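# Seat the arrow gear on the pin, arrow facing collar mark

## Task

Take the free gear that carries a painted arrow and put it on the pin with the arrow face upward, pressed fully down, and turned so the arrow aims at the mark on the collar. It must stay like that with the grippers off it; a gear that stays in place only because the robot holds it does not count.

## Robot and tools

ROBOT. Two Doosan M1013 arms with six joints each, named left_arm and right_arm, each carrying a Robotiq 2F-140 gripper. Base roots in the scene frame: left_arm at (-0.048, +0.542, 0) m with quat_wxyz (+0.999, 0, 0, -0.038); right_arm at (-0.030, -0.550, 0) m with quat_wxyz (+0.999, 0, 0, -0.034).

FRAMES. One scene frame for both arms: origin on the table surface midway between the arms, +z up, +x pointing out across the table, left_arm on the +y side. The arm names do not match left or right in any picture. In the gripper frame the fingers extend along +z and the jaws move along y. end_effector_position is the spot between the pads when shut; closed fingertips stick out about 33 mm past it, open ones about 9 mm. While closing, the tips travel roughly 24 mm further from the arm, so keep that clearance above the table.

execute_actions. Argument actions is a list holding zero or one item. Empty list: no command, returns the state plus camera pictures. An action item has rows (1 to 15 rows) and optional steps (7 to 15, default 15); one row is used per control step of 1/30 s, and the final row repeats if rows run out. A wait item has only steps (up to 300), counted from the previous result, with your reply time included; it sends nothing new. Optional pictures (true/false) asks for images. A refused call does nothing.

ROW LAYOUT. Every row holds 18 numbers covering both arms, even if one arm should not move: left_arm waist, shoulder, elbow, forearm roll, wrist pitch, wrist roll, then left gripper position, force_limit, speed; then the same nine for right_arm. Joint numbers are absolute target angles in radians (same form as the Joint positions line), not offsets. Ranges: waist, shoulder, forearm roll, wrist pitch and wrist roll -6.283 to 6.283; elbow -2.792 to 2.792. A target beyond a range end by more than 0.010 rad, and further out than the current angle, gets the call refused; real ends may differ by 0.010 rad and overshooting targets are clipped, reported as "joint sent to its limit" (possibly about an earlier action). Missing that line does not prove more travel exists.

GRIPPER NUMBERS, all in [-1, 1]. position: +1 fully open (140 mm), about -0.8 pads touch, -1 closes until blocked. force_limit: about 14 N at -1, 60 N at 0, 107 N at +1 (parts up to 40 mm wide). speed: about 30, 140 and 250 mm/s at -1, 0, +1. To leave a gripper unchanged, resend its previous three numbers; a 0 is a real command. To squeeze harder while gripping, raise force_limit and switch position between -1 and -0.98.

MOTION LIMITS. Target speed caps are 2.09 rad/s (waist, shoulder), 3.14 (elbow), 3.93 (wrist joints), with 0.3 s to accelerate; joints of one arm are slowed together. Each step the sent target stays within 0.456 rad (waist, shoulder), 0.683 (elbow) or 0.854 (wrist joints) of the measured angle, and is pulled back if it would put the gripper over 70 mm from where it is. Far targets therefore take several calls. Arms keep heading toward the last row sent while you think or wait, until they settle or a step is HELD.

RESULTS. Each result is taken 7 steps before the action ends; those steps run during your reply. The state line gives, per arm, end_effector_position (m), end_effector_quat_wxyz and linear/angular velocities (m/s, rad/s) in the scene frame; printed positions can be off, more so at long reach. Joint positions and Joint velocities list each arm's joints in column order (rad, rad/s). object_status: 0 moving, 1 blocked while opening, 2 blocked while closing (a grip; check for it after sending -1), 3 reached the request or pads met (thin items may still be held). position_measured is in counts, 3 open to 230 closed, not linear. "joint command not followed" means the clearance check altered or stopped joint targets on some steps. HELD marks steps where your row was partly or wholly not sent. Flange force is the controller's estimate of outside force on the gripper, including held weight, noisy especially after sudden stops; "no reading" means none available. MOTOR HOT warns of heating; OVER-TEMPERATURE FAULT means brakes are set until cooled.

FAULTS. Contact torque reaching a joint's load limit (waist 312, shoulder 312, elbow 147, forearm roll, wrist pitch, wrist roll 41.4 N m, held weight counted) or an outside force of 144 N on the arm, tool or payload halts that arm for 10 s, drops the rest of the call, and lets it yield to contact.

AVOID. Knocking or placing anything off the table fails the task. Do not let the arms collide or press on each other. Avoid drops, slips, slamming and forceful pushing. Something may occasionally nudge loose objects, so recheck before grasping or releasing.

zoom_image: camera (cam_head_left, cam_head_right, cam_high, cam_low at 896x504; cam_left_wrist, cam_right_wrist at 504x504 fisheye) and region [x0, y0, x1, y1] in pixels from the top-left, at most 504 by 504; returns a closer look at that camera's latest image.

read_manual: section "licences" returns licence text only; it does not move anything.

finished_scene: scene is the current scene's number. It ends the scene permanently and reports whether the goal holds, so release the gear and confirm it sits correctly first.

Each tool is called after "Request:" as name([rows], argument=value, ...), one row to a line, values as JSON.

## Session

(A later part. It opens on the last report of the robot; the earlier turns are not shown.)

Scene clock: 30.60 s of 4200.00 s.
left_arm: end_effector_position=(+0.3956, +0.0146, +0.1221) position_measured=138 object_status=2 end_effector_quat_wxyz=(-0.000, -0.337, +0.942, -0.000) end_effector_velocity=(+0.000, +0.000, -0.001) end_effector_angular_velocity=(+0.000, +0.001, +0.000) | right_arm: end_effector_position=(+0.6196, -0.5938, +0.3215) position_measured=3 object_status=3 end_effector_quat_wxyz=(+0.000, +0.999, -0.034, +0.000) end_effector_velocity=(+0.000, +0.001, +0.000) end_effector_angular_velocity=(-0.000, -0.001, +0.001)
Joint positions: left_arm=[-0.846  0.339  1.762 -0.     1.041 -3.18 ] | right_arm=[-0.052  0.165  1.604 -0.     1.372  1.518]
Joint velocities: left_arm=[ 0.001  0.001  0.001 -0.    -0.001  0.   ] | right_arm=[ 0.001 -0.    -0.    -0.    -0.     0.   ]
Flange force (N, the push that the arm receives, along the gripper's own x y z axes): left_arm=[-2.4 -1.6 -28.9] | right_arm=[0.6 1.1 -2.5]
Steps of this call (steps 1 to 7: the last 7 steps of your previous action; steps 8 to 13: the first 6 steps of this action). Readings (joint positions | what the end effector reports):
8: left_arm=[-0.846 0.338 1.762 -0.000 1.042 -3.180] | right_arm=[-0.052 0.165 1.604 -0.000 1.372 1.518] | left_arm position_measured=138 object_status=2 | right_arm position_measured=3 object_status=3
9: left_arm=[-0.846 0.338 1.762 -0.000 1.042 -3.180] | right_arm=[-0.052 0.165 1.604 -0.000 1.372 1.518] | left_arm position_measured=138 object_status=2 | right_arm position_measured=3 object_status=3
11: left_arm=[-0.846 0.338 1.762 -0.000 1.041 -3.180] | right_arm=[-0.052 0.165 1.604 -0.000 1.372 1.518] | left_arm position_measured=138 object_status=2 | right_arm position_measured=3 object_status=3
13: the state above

Still off; lift 1 mm, shift another 1.2 mm the same way, retry.

Request:
execute_actions([
  {"rows":[[-0.8458,0.3376,1.7615,0,1.0425,-3.18,-1,-0.4,-0.5,-0.052,0.165,1.604,0,1.372,1.518,1,0,0],[-0.8458,0.3376,1.7615,0,1.0425,-3.18,-1,-0.4,-0.5,-0.052,0.165,1.604,0,1.372,1.518,1,0,0],[-0.8458,0.3376,1.7615,0,1.0425,-3.18,-1,-0.4,-0.5,-0.052,0.165,1.604,0,1.372,1.518,1,0,0],[-0.844,0.3373,1.7619,0,1.0424,-3.178,-1,-0.4,-0.5,-0.052,0.165,1.604,0,1.372,1.518,1,0,0]],"steps":10},
])

Request:
execute_actions([
  {"rows":[[-0.844,0.3386,1.7632,0,1.0398,-3.178,-1,-0.4,-0.5,-0.052,0.165,1.604,0,1.372,1.518,1,0,0]],"steps":14},
], pictures=true)

Request:
zoom_image(camera="cam_left_wrist", region=[180, 140, 350, 320])

Request:
zoom_image(camera="cam_low", region=[335, 110, 405, 165])

Request:
zoom_image(camera="cam_head_left", region=[385, 265, 455, 320])

Scene clock: 31.23 s of 4200.00 s.
left_arm: end_effector_position=(+0.3956, +0.0148, +0.1224) position_measured=138 object_status=2 end_effector_quat_wxyz=(-0.000, -0.337, +0.942, +0.000) end_effector_velocity=(-0.000, -0.000, +0.006) end_effector_angular_velocity=(+0.003, +0.001, -0.002) | right_arm: end_effector_position=(+0.6196, -0.5938, +0.3215) position_measured=3 object_status=3 end_effector_quat_wxyz=(+0.000, +0.999, -0.034, +0.000) end_effector_velocity=(+0.000, -0.000, +0.000) end_effector_angular_velocity=(-0.000, -0.001, -0.000)
Joint positions: left_arm=[-0.846  0.338  1.762  0.     1.041 -3.18 ] | right_arm=[-0.052  0.165  1.604 -0.     1.372  1.518]
Joint velocities: left_arm=[-0.001 -0.004 -0.007  0.001  0.014  0.   ] | right_arm=[-0.    -0.    -0.001 -0.     0.     0.   ]
Flange force (N, the push that the arm receives, along the gripper's own x y z axes): left_arm=[-1.8 -12.5 -2.3] | right_arm=[-3.0 2.6 -2.5]
Steps of this call (steps 1 to 7: the last 7 steps of your previous action; steps 8 to 15: the robot went on to your last target; step 16: nothing new was sent; steps 17 to 19: the first 3 steps of this action). Readings (joint positions | what the end effector reports):
17: left_arm=[-0.846 0.339 1.763 -0.000 1.040 -3.180] | right_arm=[-0.052 0.165 1.604 -0.000 1.372 1.518] | left_arm position_measured=138 object_status=2 | right_arm position_measured=3 object_status=3
18: left_arm=[-0.846 0.338 1.763 0.000 1.041 -3.180] | right_arm=[-0.052 0.165 1.604 -0.000 1.372 1.518] | left_arm position_measured=138 object_status=2 | right_arm position_measured=3 object_status=3
19: the state above

Scene clock: 31.70 s of 4200.00 s.
left_arm: end_effector_position=(+0.3965, +0.0156, +0.1220) position_measured=138 object_status=2 end_effector_quat_wxyz=(+0.000, -0.337, +0.942, -0.000) end_effector_velocity=(+0.000, -0.001, -0.001) end_effector_angular_velocity=(-0.002, -0.001, +0.001) | right_arm: end_effector_position=(+0.6196, -0.5938, +0.3215) position_measured=3 object_status=3 end_effector_quat_wxyz=(+0.000, +0.999, -0.034, +0.000) end_effector_velocity=(+0.001, -0.001, +0.000) end_effector_angular_velocity=(-0.001, -0.001, -0.001)
Joint positions: left_arm=[-0.844  0.338  1.763 -0.     1.04  -3.178] | right_arm=[-0.052  0.165  1.604 -0.     1.372  1.518]
Joint velocities: left_arm=[ 0.     0.     0.001 -0.001 -0.004 -0.   ] | right_arm=[-0.001  0.    -0.    -0.    -0.001 -0.   ]
Flange force (N, the push that the arm receives, along the gripper's own x y z axes): left_arm=[16.5 11.0 -52.0] | right_arm=[-0.7 2.4 -2.9]
Steps of this call (steps 1 to 7: the last 7 steps of your previous action; steps 8 to 14: the first 7 steps of this action). Readings (joint positions | what the end effector reports):
8: left_arm=[-0.844 0.337 1.762 -0.000 1.043 -3.178] | right_arm=[-0.052 0.165 1.604 -0.000 1.372 1.518] | left_arm position_measured=138 object_status=2 | right_arm position_measured=3 object_status=3
9: left_arm=[-0.844 0.338 1.762 -0.000 1.042 -3.178] | right_arm=[-0.052 0.165 1.604 -0.000 1.372 1.518] | left_arm position_measured=138 object_status=2 | right_arm position_measured=3 object_status=3
11: left_arm=[-0.844 0.338 1.763 -0.000 1.041 -3.178] | right_arm=[-0.052 0.165 1.604 -0.000 1.372 1.518] | left_arm position_measured=138 object_status=2 | right_arm position_measured=3 object_status=3
14: the state above

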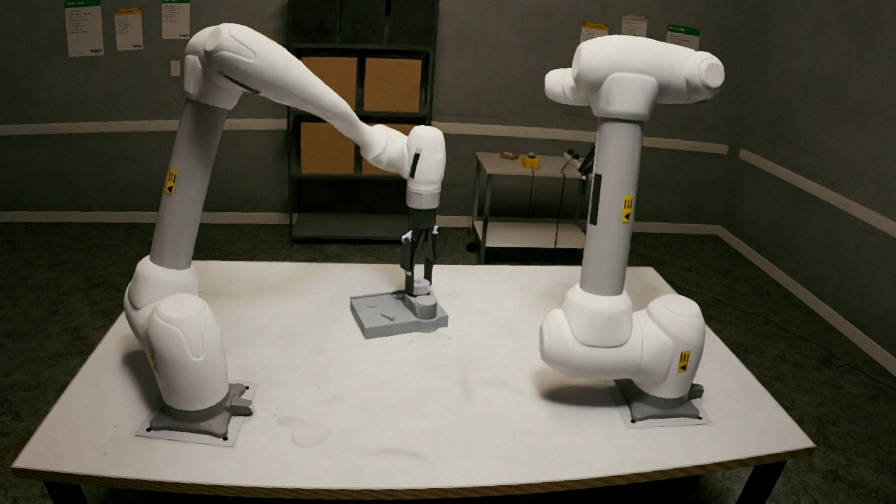

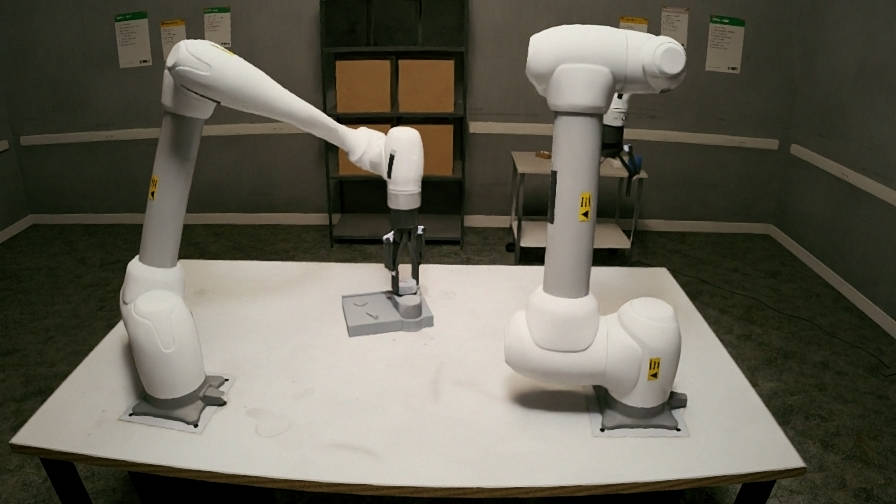

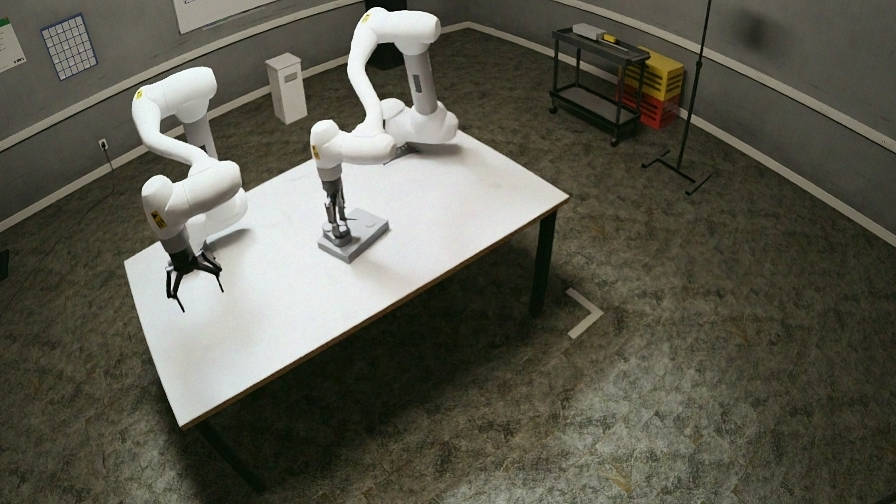

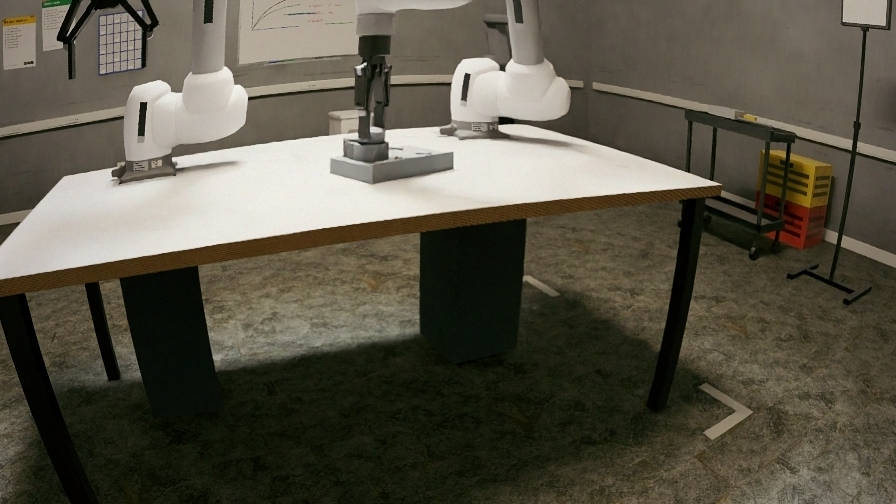

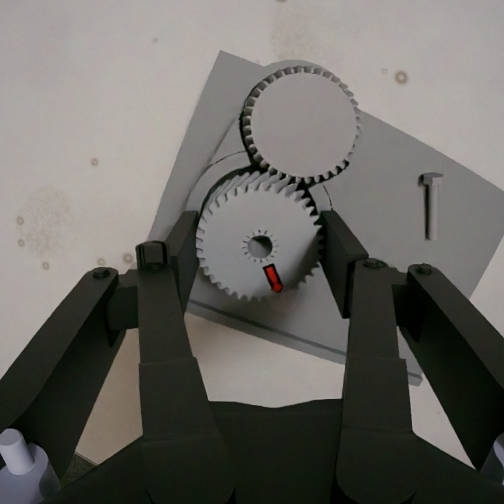

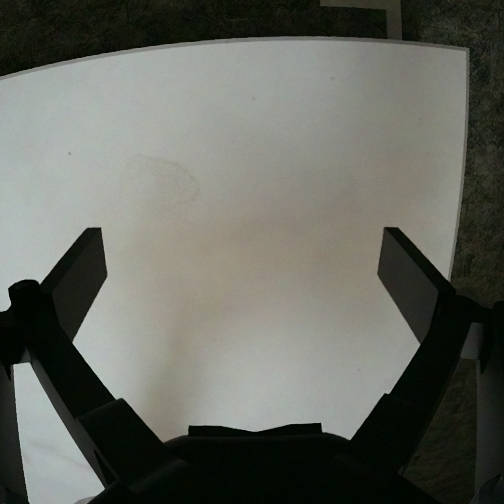

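Region (180, 140, 350, 320) of cam_left_wrist's 504x504 image, scaled by 2.800, with more detail than that image has.

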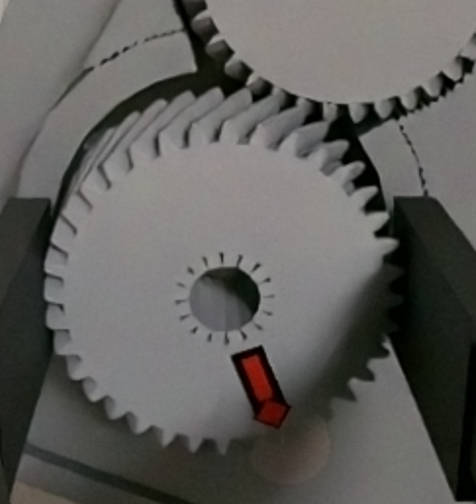

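Region (335, 110, 405, 165) of cam_low's 896x504 image, scaled by 7.200, with more detail than that image has; it fills the top 396 rows of this view, and the rest is white.

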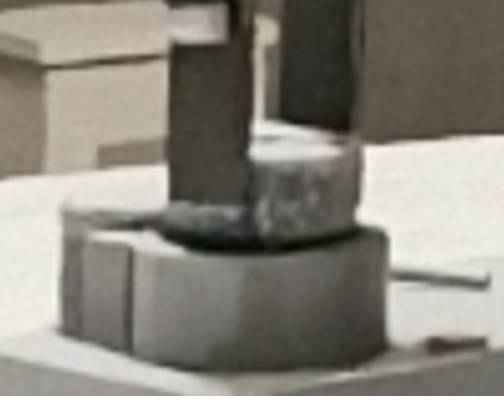

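Region (385, 265, 455, 320) of cam_head_left's 896x504 image, scaled by 7.200, with more detail than that image has; it fills the top 396 rows of this view, and the rest is white.

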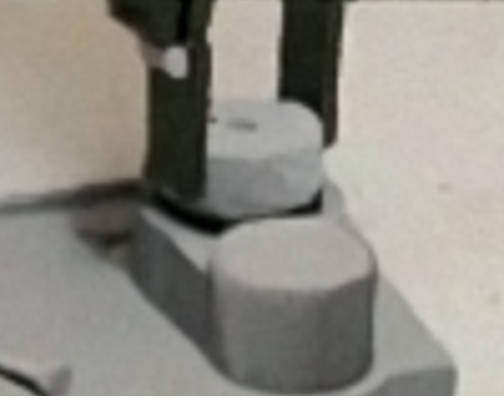

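Request:
execute_actions([
  {"rows":[[-0.8452,0.3368,1.7614,0,1.0434,-3.18,-1,-0.4,-0.5,-0.052,0.165,1.604,0,1.372,1.518,1,0,0],[-0.8452,0.3368,1.7614,0,1.0434,-3.18,-1,-0.4,-0.5,-0.052,0.165,1.604,0,1.372,1.518,1,0,0],[-0.8452,0.3368,1.7614,0,1.0434,-3.18,-1,-0.4,-0.5,-0.052,0.165,1.604,0,1.372,1.518,1,0,0],[-0.8452,0.3368,1.7614,0,1.0434,-3.24,-1,-0.4,-0.5,-0.052,0.165,1.604,0,1.372,1.518,1,0,0]],"steps":15},
])

Request:
execute_actions([
  {"rows":[[-0.8452,0.3386,1.7632,0,1.0398,-3.24,-1,-0.4,-0.5,-0.052,0.165,1.604,0,1.372,1.518,1,0,0]],"steps":14},
])

Scene clock: 32.50 s of 4200.00 s.
left_arm: end_effector_position=(+0.3959, +0.0154, +0.1236) position_measured=138 object_status=2 end_effector_quat_wxyz=(-0.000, -0.364, +0.931, +0.000) end_effector_velocity=(-0.002, -0.001, +0.000) end_effector_angular_velocity=(+0.002, +0.001, +0.111) | right_arm: end_effector_position=(+0.6196, -0.5938, +0.3215) position_measured=3 object_status=3 end_effector_quat_wxyz=(+0.000, +0.999, -0.034, +0.000) end_effector_velocity=(-0.000, +0.001, -0.000) end_effector_angular_velocity=(-0.000, +0.001, +0.002)
Joint positions: left_arm=[-0.845  0.337  1.762  0.     1.043 -3.238] | right_arm=[-0.052  0.165  1.604 -0.     1.372  1.518]
Joint velocities: left_arm=[-0.003 -0.     0.001  0.001  0.002 -0.115] | right_arm=[ 0.002 -0.     0.    -0.     0.     0.   ]
Flange force (N, the push that the arm receives, along the gripper's own x y z axes): left_arm=[2.6 -9.5 11.5] | right_arm=[-2.2 1.1 -1.7]
Steps of this call (steps 1 to 7: the last 7 steps of your previous action; steps 8 to 15: the robot went on to your last target; step 16: nothing new was sent; steps 17 to 24: the first 8 steps of this action). Readings (joint positions | what the end effector reports):
17: left_arm=[-0.844 0.339 1.763 -0.000 1.040 -3.178] | right_arm=[-0.052 0.165 1.604 -0.000 1.372 1.518] | left_arm position_measured=138 object_status=2 | right_arm position_measured=3 object_status=3
18: left_arm=[-0.844 0.338 1.763 -0.000 1.041 -3.179] | right_arm=[-0.052 0.165 1.604 -0.000 1.372 1.518] | left_arm position_measured=138 object_status=2 | right_arm position_measured=3 object_status=3
20: left_arm=[-0.845 0.337 1.762 0.000 1.042 -3.180] | right_arm=[-0.052 0.165 1.604 -0.000 1.372 1.518] | left_arm position_measured=138 object_status=2 | right_arm position_measured=3 object_status=3
24: the state above

Scene clock: 32.97 s of 4200.00 s.
left_arm: end_effector_position=(+0.3959, +0.0151, +0.1218) position_measured=138 object_status=2 end_effector_quat_wxyz=(+0.000, -0.365, +0.931, -0.000) end_effector_velocity=(-0.001, -0.000, -0.002) end_effector_angular_velocity=(+0.002, +0.002, -0.001) | right_arm: end_effector_position=(+0.6196, -0.5938, +0.3215) position_measured=3 object_status=3 end_effector_quat_wxyz=(+0.000, +0.999, -0.034, +0.000) end_effector_velocity=(-0.000, +0.000, -0.001) end_effector_angular_velocity=(+0.000, +0.001, +0.000)
Joint positions: left_arm=[-0.845  0.339  1.763  0.     1.04  -3.24 ] | right_arm=[-0.052  0.165  1.604 -0.     1.372  1.518]
Joint velocities: left_arm=[-0.001  0.002  0.001 -0.    -0.001  0.   ] | right_arm=[ 0.     0.     0.001 -0.    -0.     0.   ]
Flange force (N, the push that the arm receives, along the gripper's own x y z axes): left_arm=[-0.3 0.3 -0.4] | right_arm=[0.2 3.4 -1.5]
Steps of this call (steps 1 to 7: the last 7 steps of your previous action; steps 8 to 14: the first 7 steps of this action). Readings (joint positions | what the end effector reports):
8: left_arm=[-0.845 0.337 1.761 0.000 1.043 -3.240] | right_arm=[-0.052 0.165 1.604 -0.000 1.372 1.518] | left_arm position_measured=138 object_status=2 | right_arm position_measured=3 object_status=3
9: left_arm=[-0.845 0.337 1.762 0.000 1.042 -3.240] | right_arm=[-0.052 0.165 1.604 -0.000 1.372 1.518] | left_arm position_measured=138 object_status=2 | right_arm position_measured=3 object_status=3
11: left_arm=[-0.845 0.338 1.763 0.000 1.040 -3.240] | right_arm=[-0.052 0.165 1.604 -0.000 1.372 1.518] | left_arm position_measured=138 object_status=2 | right_arm position_measured=3 object_status=3
14: the state above

Request:
execute_actions([
  {"rows":[[-0.8452,0.3394,1.7641,0,1.0381,-3.24,-1,-0.4,-0.5,-0.052,0.165,1.604,0,1.372,1.518,1,0,0]],"steps":14},
])

Scene clock: 33.47 s of 4200.00 s.
left_arm: end_effector_position=(+0.3958, +0.0151, +0.1208) position_measured=138 object_status=2 end_effector_quat_wxyz=(+0.000, -0.365, +0.931, -0.000) end_effector_velocity=(+0.000, +0.002, -0.003) end_effector_angular_velocity=(+0.003, +0.002, +0.001) | right_arm: end_effector_position=(+0.6196, -0.5938, +0.3215) position_measured=3 object_status=3 end_effector_quat_wxyz=(+0.000, +0.999, -0.034, +0.000) end_effector_velocity=(+0.000, +0.000, +0.000) end_effector_angular_velocity=(-0.001, -0.001, +0.001)
Joint positions: left_arm=[-0.845  0.339  1.764  0.     1.038 -3.24 ] | right_arm=[-0.052  0.165  1.604 -0.     1.372  1.518]
Joint velocities: left_arm=[ 0.002  0.002  0.002 -0.    -0.001  0.001] | right_arm=[ 0.001 -0.    -0.    -0.001 -0.     0.   ]
Flange force (N, the push that the arm receives, along the gripper's own x y z axes): left_arm=[4.4 6.0 -26.6] | right_arm=[-1.8 -0.2 -3.0]
Steps of this call (steps 1 to 7: the last 7 steps of your previous action; step 8: the robot went on to your last target; steps 9 to 15: the first 7 steps of this action). Readings (joint positions | what the end effector reports):
9: left_arm=[-0.845 0.339 1.763 0.000 1.040 -3.240] | right_arm=[-0.052 0.165 1.604 -0.000 1.372 1.518] | left_arm position_measured=138 object_status=2 | right_arm position_measured=3 object_status=3
10: left_arm=[-0.845 0.339 1.764 0.000 1.039 -3.240] | right_arm=[-0.052 0.165 1.604 -0.000 1.372 1.518] | left_arm position_measured=138 object_status=2 | right_arm position_measured=3 object_status=3
12: left_arm=[-0.845 0.339 1.764 0.000 1.038 -3.240] | right_arm=[-0.052 0.165 1.604 -0.000 1.372 1.518] | left_arm position_measured=138 object_status=2 | right_arm position_measured=3 object_status=3
15: the state above

Request:
execute_actions([
  {"rows":[[-0.8452,0.3274,1.7512,0,1.063,-3.24,-1,-0.4,-0.5,-0.052,0.165,1.604,0,1.372,1.518,1,0,0]],"steps":15},
], pictures=true)

Request:
zoom_image(camera="cam_left_wrist", region=[180, 160, 340, 320])

Request:
zoom_image(camera="cam_low", region=[335, 110, 405, 165])

Scene clock: 34.13 s of 4200.00 s.
left_arm: end_effector_position=(+0.3957, +0.0152, +0.1351) position_measured=138 object_status=2 end_effector_quat_wxyz=(-0.000, -0.365, +0.931, +0.000) end_effector_velocity=(+0.001, -0.000, +0.001) end_effector_angular_velocity=(-0.000, -0.003, -0.002) | right_arm: end_effector_position=(+0.6196, -0.5938, +0.3215) position_measured=3 object_status=3 end_effector_quat_wxyz=(+0.000, +0.999, -0.034, +0.000) end_effector_velocity=(+0.000, -0.000, +0.001) end_effector_angular_velocity=(-0.000, -0.000, -0.001)
Joint positions: left_arm=[-0.845  0.327  1.751 -0.     1.063 -3.24 ] | right_arm=[-0.052  0.165  1.604 -0.     1.372  1.518]
Joint velocities: left_arm=[-0.    -0.001 -0.001  0.002 -0.     0.   ] | right_arm=[-0.001 -0.    -0.002 -0.     0.001 -0.   ]
Flange force (N, the push that the arm receives, along the gripper's own x y z axes): left_arm=[4.6 -2.7 7.2] | right_arm=[-1.1 1.0 -2.3]
Steps of this call (steps 1 to 7: the last 7 steps of your previous action; steps 8 to 12: the robot went on to your last target; steps 13 to 20: the first 8 steps of this action). Readings (joint positions | what the end effector reports):
13: left_arm=[-0.845 0.339 1.764 0.000 1.038 -3.240] | right_arm=[-0.052 0.165 1.604 -0.000 1.372 1.518] | left_arm position_measured=138 object_status=2 | right_arm position_measured=3 object_status=3
14: left_arm=[-0.845 0.337 1.762 -0.000 1.044 -3.240] | right_arm=[-0.052 0.165 1.604 -0.000 1.372 1.518] | left_arm position_measured=138 object_status=2 | right_arm position_measured=3 object_status=3
16: left_arm=[-0.845 0.328 1.751 -0.000 1.062 -3.240] | right_arm=[-0.052 0.165 1.604 -0.000 1.372 1.518] | left_arm position_measured=138 object_status=2 | right_arm position_measured=3 object_status=3
20: the state above

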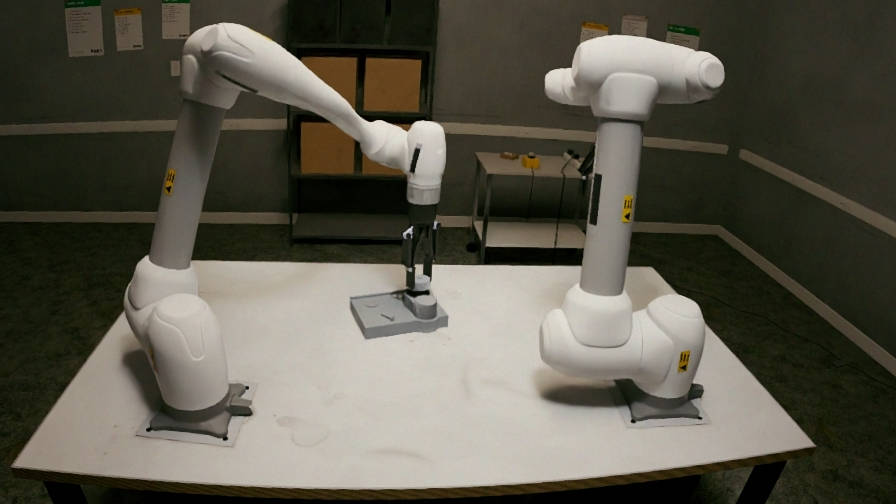

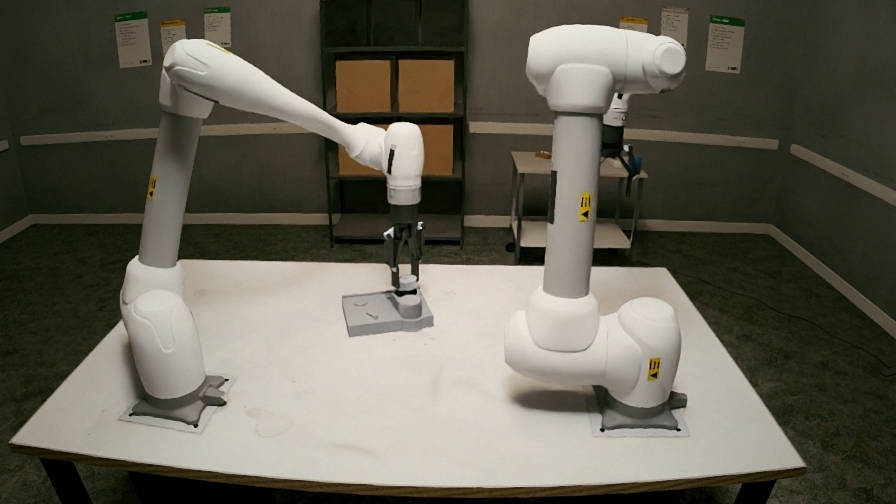

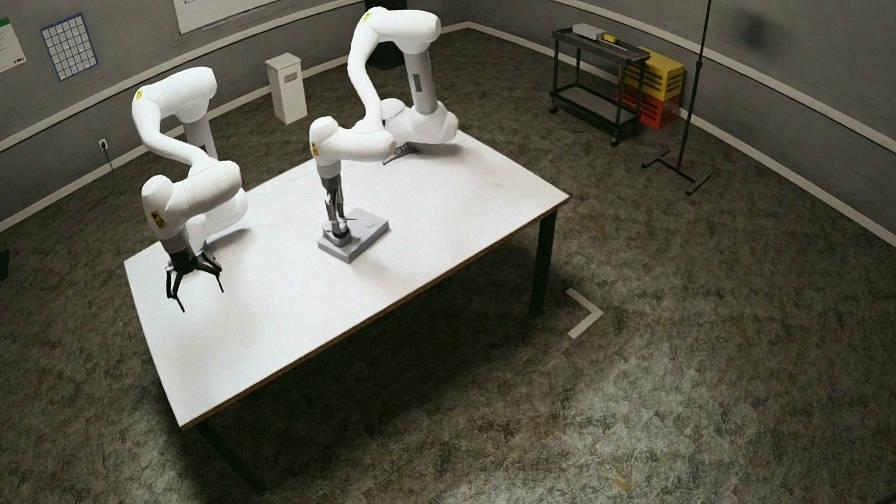

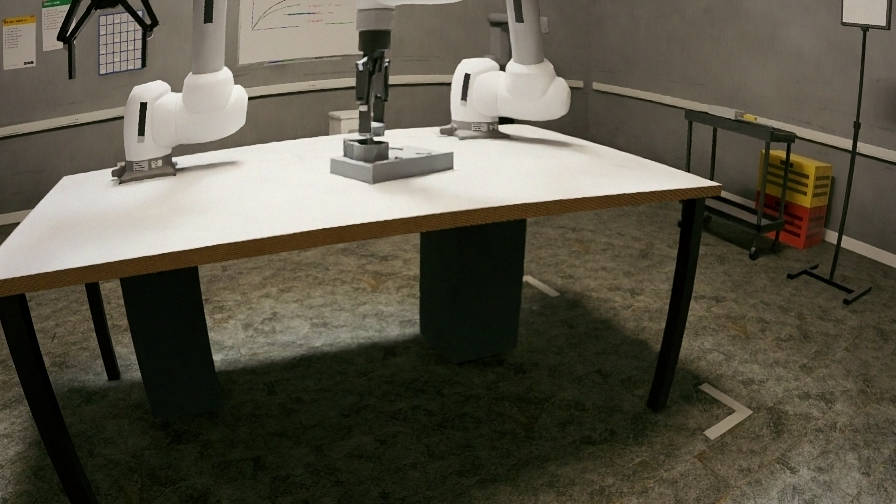

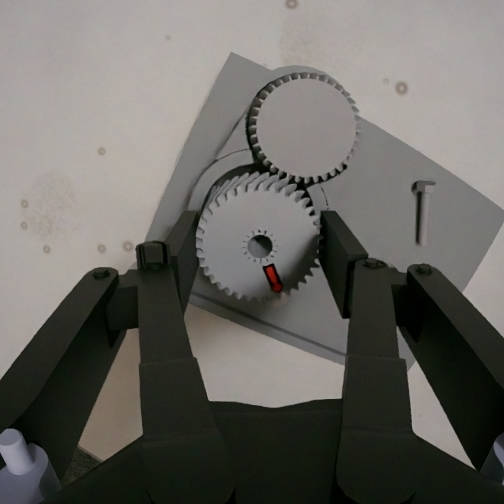

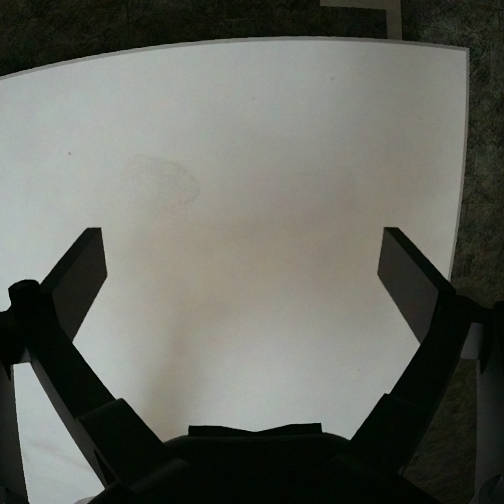

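Region (180, 160, 340, 320) of cam_left_wrist's 504x504 image, scaled by 3.150, with more detail than that image has.

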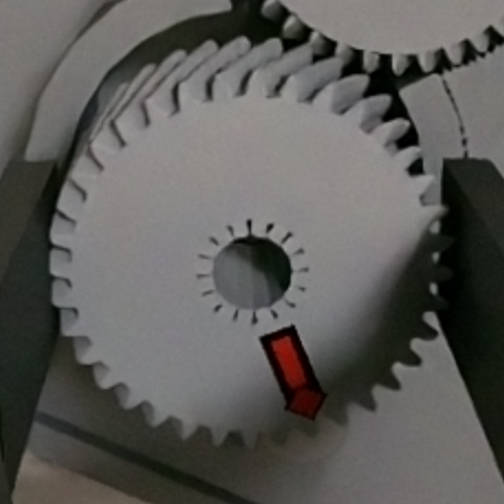

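Region (335, 110, 405, 165) of cam_low's 896x504 image, scaled by 7.200, with more detail than that image has; it fills the top 396 rows of this view, and the rest is white.

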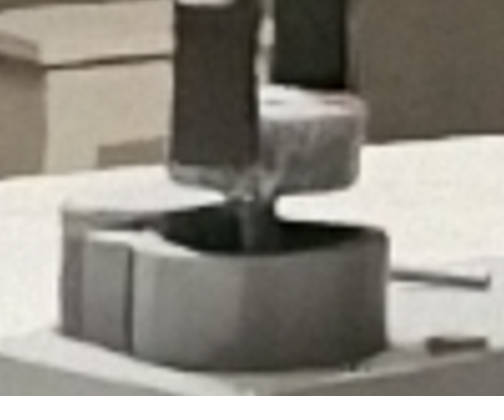

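Request:
execute_actions([
  {"rows":[[-0.9258,0.296,1.7945,0,1.0511,-3.28,-1,-0.4,-0.5,-0.052,0.165,1.604,0,1.372,1.518,1,0,0]],"steps":12},
])

Request:
execute_actions([
  {"rows":[[-0.9258,0.302,1.801,0,1.0386,-3.28,-1,-0.4,-0.5,-0.052,0.165,1.604,0,1.372,1.518,1,0,0],[-0.9258,0.302,1.801,0,1.0386,-3.28,-1,-0.4,-0.5,-0.052,0.165,1.604,0,1.372,1.518,1,0,0],[-0.9258,0.3074,1.8066,0,1.0276,-3.28,-1,-0.4,-0.5,-0.052,0.165,1.604,0,1.372,1.518,1,0,0]],"steps":15},
])

Request:
execute_actions([
  {"rows":[[-0.9258,0.3087,1.8079,0,1.025,-3.28,-1,-0.4,-0.5,-0.052,0.165,1.604,0,1.372,1.518,1,0,0]],"steps":13},
])

Scene clock: 34.90 s of 4200.00 s.
left_arm: end_effector_position=(+0.3581, +0.0042, +0.1355) position_measured=138 object_status=2 end_effector_quat_wxyz=(+0.000, -0.352, +0.936, +0.000) end_effector_velocity=(-0.404, -0.107, +0.000) end_effector_angular_velocity=(+0.003, +0.002, -0.309) | right_arm: end_effector_position=(+0.6196, -0.5938, +0.3215) position_measured=3 object_status=3 end_effector_quat_wxyz=(+0.000, +0.999, -0.034, +0.000) end_effector_velocity=(-0.000, -0.001, -0.000) end_effector_angular_velocity=(+0.000, +0.000, -0.001)
Joint positions: left_arm=[-0.9    0.306  1.781  0.     1.055 -3.267] | right_arm=[-0.052  0.165  1.604 -0.     1.372  1.518]
Joint velocities: left_arm=[-0.586 -0.226  0.312  0.    -0.083 -0.277] | right_arm=[-0.001  0.    -0.     0.     0.     0.   ]
Flange force (N, the push that the arm receives, along the gripper's own x y z axes): left_arm=[10.1 -0.4 7.0] | right_arm=[-0.1 0.3 -2.7]
Steps of this call (steps 1 to 7: the last 7 steps of your previous action; steps 8 to 15: the robot went on to your last target; steps 16 to 18: nothing new was sent; steps 19 to 23: the first 5 steps of this action). Readings (joint positions | what the end effector reports):
19: left_arm=[-0.845 0.327 1.751 -0.000 1.063 -3.240] | right_arm=[-0.052 0.165 1.604 -0.000 1.372 1.518] | left_arm position_measured=138 object_status=2 | right_arm position_measured=3 object_status=3
20: left_arm=[-0.849 0.326 1.753 0.000 1.063 -3.242] | right_arm=[-0.052 0.165 1.604 -0.000 1.372 1.518] | left_arm position_measured=138 object_status=2 | right_arm position_measured=3 object_status=3
22: left_arm=[-0.878 0.314 1.769 0.000 1.058 -3.257] | right_arm=[-0.052 0.165 1.604 -0.000 1.372 1.518] | left_arm position_measured=138 object_status=2 | right_arm position_measured=3 object_status=3
23: the state above

Scene clock: 35.40 s of 4200.00 s.
left_arm: end_effector_position=(+0.3402, -0.0007, +0.1224) position_measured=138 object_status=2 end_effector_quat_wxyz=(+0.000, -0.346, +0.938, -0.000) end_effector_velocity=(-0.000, +0.001, -0.004) end_effector_angular_velocity=(+0.002, +0.001, -0.000) | right_arm: end_effector_position=(+0.6196, -0.5938, +0.3215) position_measured=3 object_status=3 end_effector_quat_wxyz=(+0.000, +0.999, -0.034, +0.000) end_effector_velocity=(+0.001, +0.000, +0.000) end_effector_angular_velocity=(+0.000, -0.001, +0.000)
Joint positions: left_arm=[-0.926  0.307  1.806 -0.     1.028 -3.28 ] | right_arm=[-0.052  0.165  1.604 -0.     1.372  1.518]
Joint velocities: left_arm=[-0.     0.004  0.004  0.001 -0.005 -0.   ] | right_arm=[ 0.     0.    -0.     0.001 -0.001 -0.   ]
Flange force (N, the push that the arm receives, along the gripper's own x y z axes): left_arm=[7.2 11.0 -62.8] | right_arm=[0.3 0.9 -2.6]
Steps of this call (steps 1 to 7: the last 7 steps of your previous action; steps 8 to 15: the first 8 steps of this action). Readings (joint positions | what the end effector reports):
8: left_arm=[-0.926 0.296 1.795 0.000 1.051 -3.280] | right_arm=[-0.052 0.165 1.604 -0.000 1.372 1.518] | left_arm position_measured=138 object_status=2 | right_arm position_measured=3 object_status=3
9: left_arm=[-0.926 0.298 1.797 0.000 1.045 -3.280] | right_arm=[-0.052 0.165 1.604 -0.000 1.372 1.518] | left_arm position_measured=138 object_status=2 | right_arm position_measured=3 object_status=3
11: left_arm=[-0.926 0.304 1.803 -0.000 1.034 -3.280] | right_arm=[-0.052 0.165 1.604 -0.000 1.372 1.518] | left_arm position_measured=138 object_status=2 | right_arm position_measured=3 object_status=3
15: the state above

Scene clock: 35.83 s of 4200.00 s.
left_arm: end_effector_position=(+0.3402, -0.0005, +0.1205) position_measured=138 object_status=2 end_effector_quat_wxyz=(-0.000, -0.346, +0.938, -0.000) end_effector_velocity=(+0.001, +0.001, -0.001) end_effector_angular_velocity=(+0.002, +0.002, +0.002) | right_arm: end_effector_position=(+0.6196, -0.5938, +0.3215) position_measured=3 object_status=3 end_effector_quat_wxyz=(+0.000, +0.999, -0.034, +0.000) end_effector_velocity=(+0.000, -0.000, +0.001) end_effector_angular_velocity=(-0.000, -0.000, -0.000)
Joint positions: left_arm=[-0.926  0.309  1.808 -0.     1.025 -3.28 ] | right_arm=[-0.052  0.165  1.604 -0.     1.372  1.518]
Joint velocities: left_arm=[ 0.002  0.001  0.    -0.001  0.002  0.   ] | right_arm=[-0.    -0.    -0.001 -0.     0.001 -0.   ]
Flange force (N, the push that the arm receives, along the gripper's own x y z axes): left_arm=[7.8 7.0 -66.8] | right_arm=[-2.5 1.4 -1.9]
Steps of this call (steps 1 to 7: the last 7 steps of your previous action; steps 8 to 13: the first 6 steps of this action). Readings (joint positions | what the end effector reports):
8: left_arm=[-0.926 0.307 1.807 -0.000 1.027 -3.280] | right_arm=[-0.052 0.165 1.604 -0.000 1.372 1.518] | left_arm position_measured=138 object_status=2 | right_arm position_measured=3 object_status=3
9: left_arm=[-0.926 0.308 1.807 -0.000 1.026 -3.280] | right_arm=[-0.052 0.165 1.604 -0.000 1.372 1.518] | left_arm position_measured=138 object_status=2 | right_arm position_measured=3 object_status=3
11: left_arm=[-0.926 0.309 1.808 -0.000 1.025 -3.280] | right_arm=[-0.052 0.165 1.604 -0.000 1.372 1.518] | left_arm position_measured=138 object_status=2 | right_arm position_measured=3 object_status=3
13: the state above

Request:
execute_actions([
  {"rows":[[-0.9258,0.3083,1.8075,0,1.0258,-3.28,0.03,-0.4,-0.5,-0.052,0.165,1.604,0,1.372,1.518,1,0,0],[-0.9258,0.3083,1.8075,0,1.0258,-3.28,0.03,-0.4,-0.5,-0.052,0.165,1.604,0,1.372,1.518,1,0,0],[-0.9258,0.3083,1.8075,0,1.0258,-3.28,0.03,-0.4,-0.5,-0.052,0.165,1.604,0,1.372,1.518,1,0,0],[-0.9258,0.3083,1.8075,0,1.0258,-3.28,0.03,-0.4,-0.5,-0.052,0.165,1.604,0,1.372,1.518,1,0,0],[-0.9258,0.3083,1.8075,0,1.0258,-3.28,0.03,-0.4,-0.5,-0.052,0.165,1.604,0,1.372,1.518,1,0,0],[-0.9258,0.3083,1.8075,0,1.0258,-3.28,0.03,-0.4,-0.5,-0.052,0.165,1.604,0,1.372,1.518,1,0,0],[-0.9258,0.3048,1.8039,0,1.0329,-3.28,0.03,-0.4,-0.5,-0.052,0.165,1.604,0,1.372,1.518,1,0,0]],"steps":13},
])

Request:
execute_actions([
  {"rows":[[-0.9258,0.3048,1.8039,0,1.0329,-3.28,-1,-0.4,-0.5,-0.052,0.165,1.604,0,1.372,1.518,1,0,0]],"steps":15},
], pictures=true)

Request:
zoom_image(camera="cam_left_wrist", region=[180, 140, 340, 320])

Request:
zoom_image(camera="cam_head_left", region=[385, 265, 465, 340])

Scene clock: 36.67 s of 4200.00 s.
left_arm: end_effector_position=(+0.3401, -0.0003, +0.1205) position_measured=126 object_status=0 end_effector_quat_wxyz=(+0.000, -0.346, +0.938, +0.000) end_effector_velocity=(+0.001, -0.003, +0.007) end_effector_angular_velocity=(-0.006, -0.004, -0.001) | right_arm: end_effector_position=(+0.6196, -0.5938, +0.3215) position_measured=3 object_status=3 end_effector_quat_wxyz=(+0.000, +0.999, -0.034, +0.000) end_effector_velocity=(+0.000, -0.001, +0.000) end_effector_angular_velocity=(-0.000, +0.000, -0.001)
Joint positions: left_arm=[-0.926  0.309  1.808  0.     1.026 -3.28 ] | right_arm=[-0.052  0.165  1.604 -0.     1.372  1.518]
Joint velocities: left_arm=[-0.001 -0.005 -0.007  0.     0.005 -0.   ] | right_arm=[-0.001  0.    -0.    -0.     0.    -0.   ]
Flange force (N, the push that the arm receives, along the gripper's own x y z axes): left_arm=[4.9 -3.8 2.3] | right_arm=[-1.6 -0.4 -1.7]
Steps of this call (steps 1 to 7: the last 7 steps of your previous action; steps 8 to 15: the robot went on to your last target; steps 16 to 19: nothing new was sent; steps 20 to 25: the first 6 steps of this action). Readings (joint positions | what the end effector reports):
20: left_arm=[-0.926 0.309 1.808 -0.000 1.025 -3.280] | right_arm=[-0.052 0.165 1.604 -0.000 1.372 1.518] | left_arm position_measured=138 object_status=0 | right_arm position_measured=3 object_status=3
21: left_arm=[-0.926 0.309 1.808 0.000 1.025 -3.280] | right_arm=[-0.052 0.165 1.604 -0.000 1.372 1.518] | left_arm position_measured=138 object_status=0 | right_arm position_measured=3 object_status=3
23: left_arm=[-0.926 0.309 1.808 0.000 1.025 -3.280] | right_arm=[-0.052 0.165 1.604 -0.000 1.372 1.518] | left_arm position_measured=128 object_status=0 | right_arm position_measured=3 object_status=3
25: the state above

Scene clock: 37.17 s of 4200.00 s.
left_arm: end_effector_position=(+0.3403, -0.0005, +0.1251) position_measured=138 object_status=0 end_effector_quat_wxyz=(+0.000, -0.346, +0.938, -0.000) end_effector_velocity=(+0.001, -0.001, +0.001) end_effector_angular_velocity=(-0.003, -0.002, +0.001) | right_arm: end_effector_position=(+0.6196, -0.5938, +0.3215) position_measured=3 object_status=3 end_effector_quat_wxyz=(+0.000, +0.999, -0.034, +0.000) end_effector_velocity=(+0.000, +0.000, -0.000) end_effector_angular_velocity=(+0.000, +0.000, +0.001)
Joint positions: left_arm=[-0.926  0.305  1.804  0.     1.033 -3.28 ] | right_arm=[-0.052  0.165  1.604 -0.     1.372  1.518]
Joint velocities: left_arm=[ 0.001 -0.001 -0.    -0.    -0.002 -0.   ] | right_arm=[ 0.001  0.    -0.     0.     0.     0.   ]
Flange force (N, the push that the arm receives, along the gripper's own x y z axes): left_arm=[6.4 -0.5 -10.3] | right_arm=[-2.3 2.7 -1.6]
Steps of this call (steps 1 to 7: the last 7 steps of your previous action; steps 8 to 15: the first 8 steps of this action). Readings (joint positions | what the end effector reports):
8: left_arm=[-0.926 0.305 1.804 0.000 1.033 -3.280] | right_arm=[-0.052 0.165 1.604 -0.000 1.372 1.518] | left_arm position_measured=126 object_status=0 | right_arm position_measured=3 object_status=3
9: left_arm=[-0.926 0.305 1.804 0.000 1.033 -3.280] | right_arm=[-0.052 0.165 1.604 -0.000 1.372 1.518] | left_arm position_measured=127 object_status=0 | right_arm position_measured=3 object_status=3
11: left_arm=[-0.926 0.305 1.804 0.000 1.033 -3.280] | right_arm=[-0.052 0.165 1.604 -0.000 1.372 1.518] | left_arm position_measured=136 object_status=0 | right_arm position_measured=3 object_status=3
15: the state above

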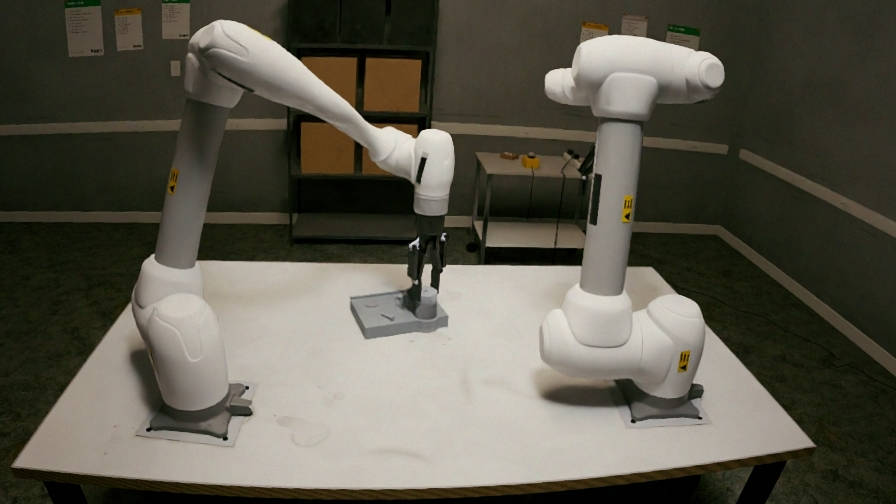

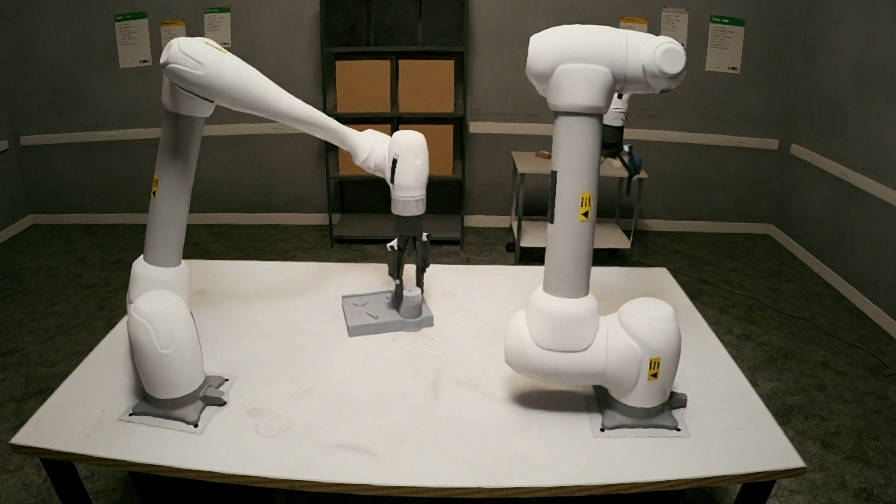

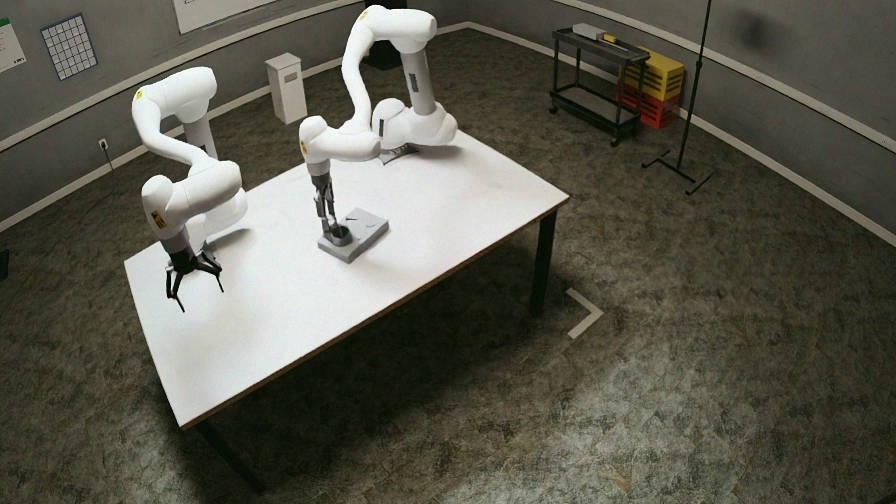

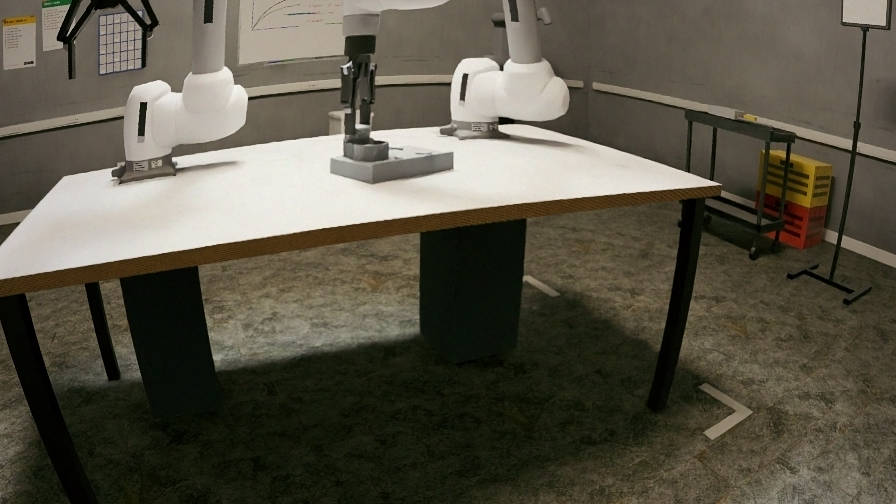

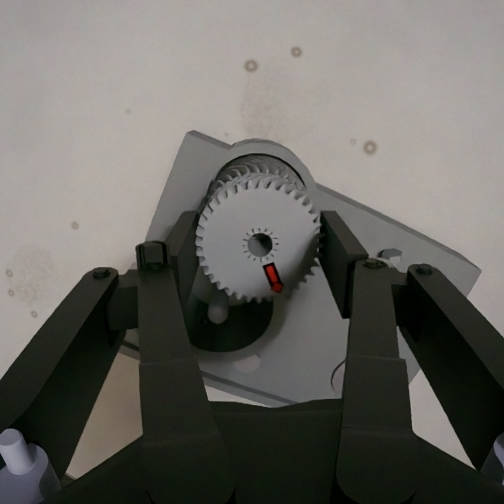

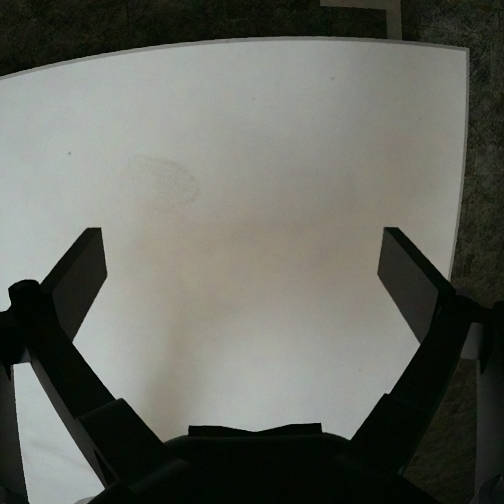

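Region (180, 140, 340, 320) of cam_left_wrist's 504x504 image, scaled by 2.800, with more detail than that image has.

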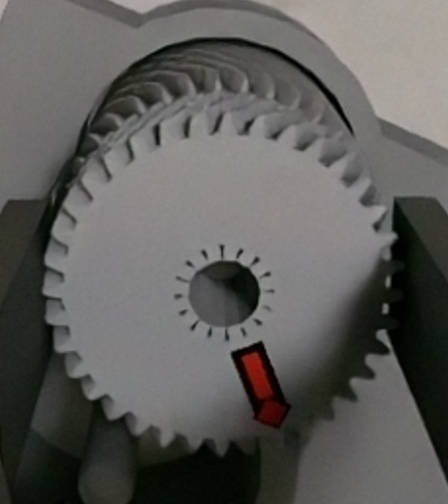

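Region (385, 265, 465, 340) of cam_head_left's 896x504 image, scaled by 6.300, with more detail than that image has; it fills the top 472 rows of this view, and the rest is white.

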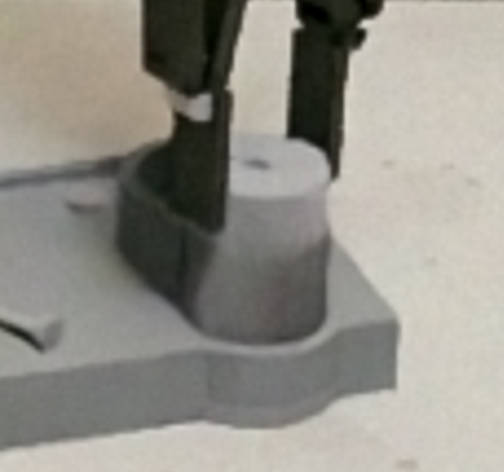

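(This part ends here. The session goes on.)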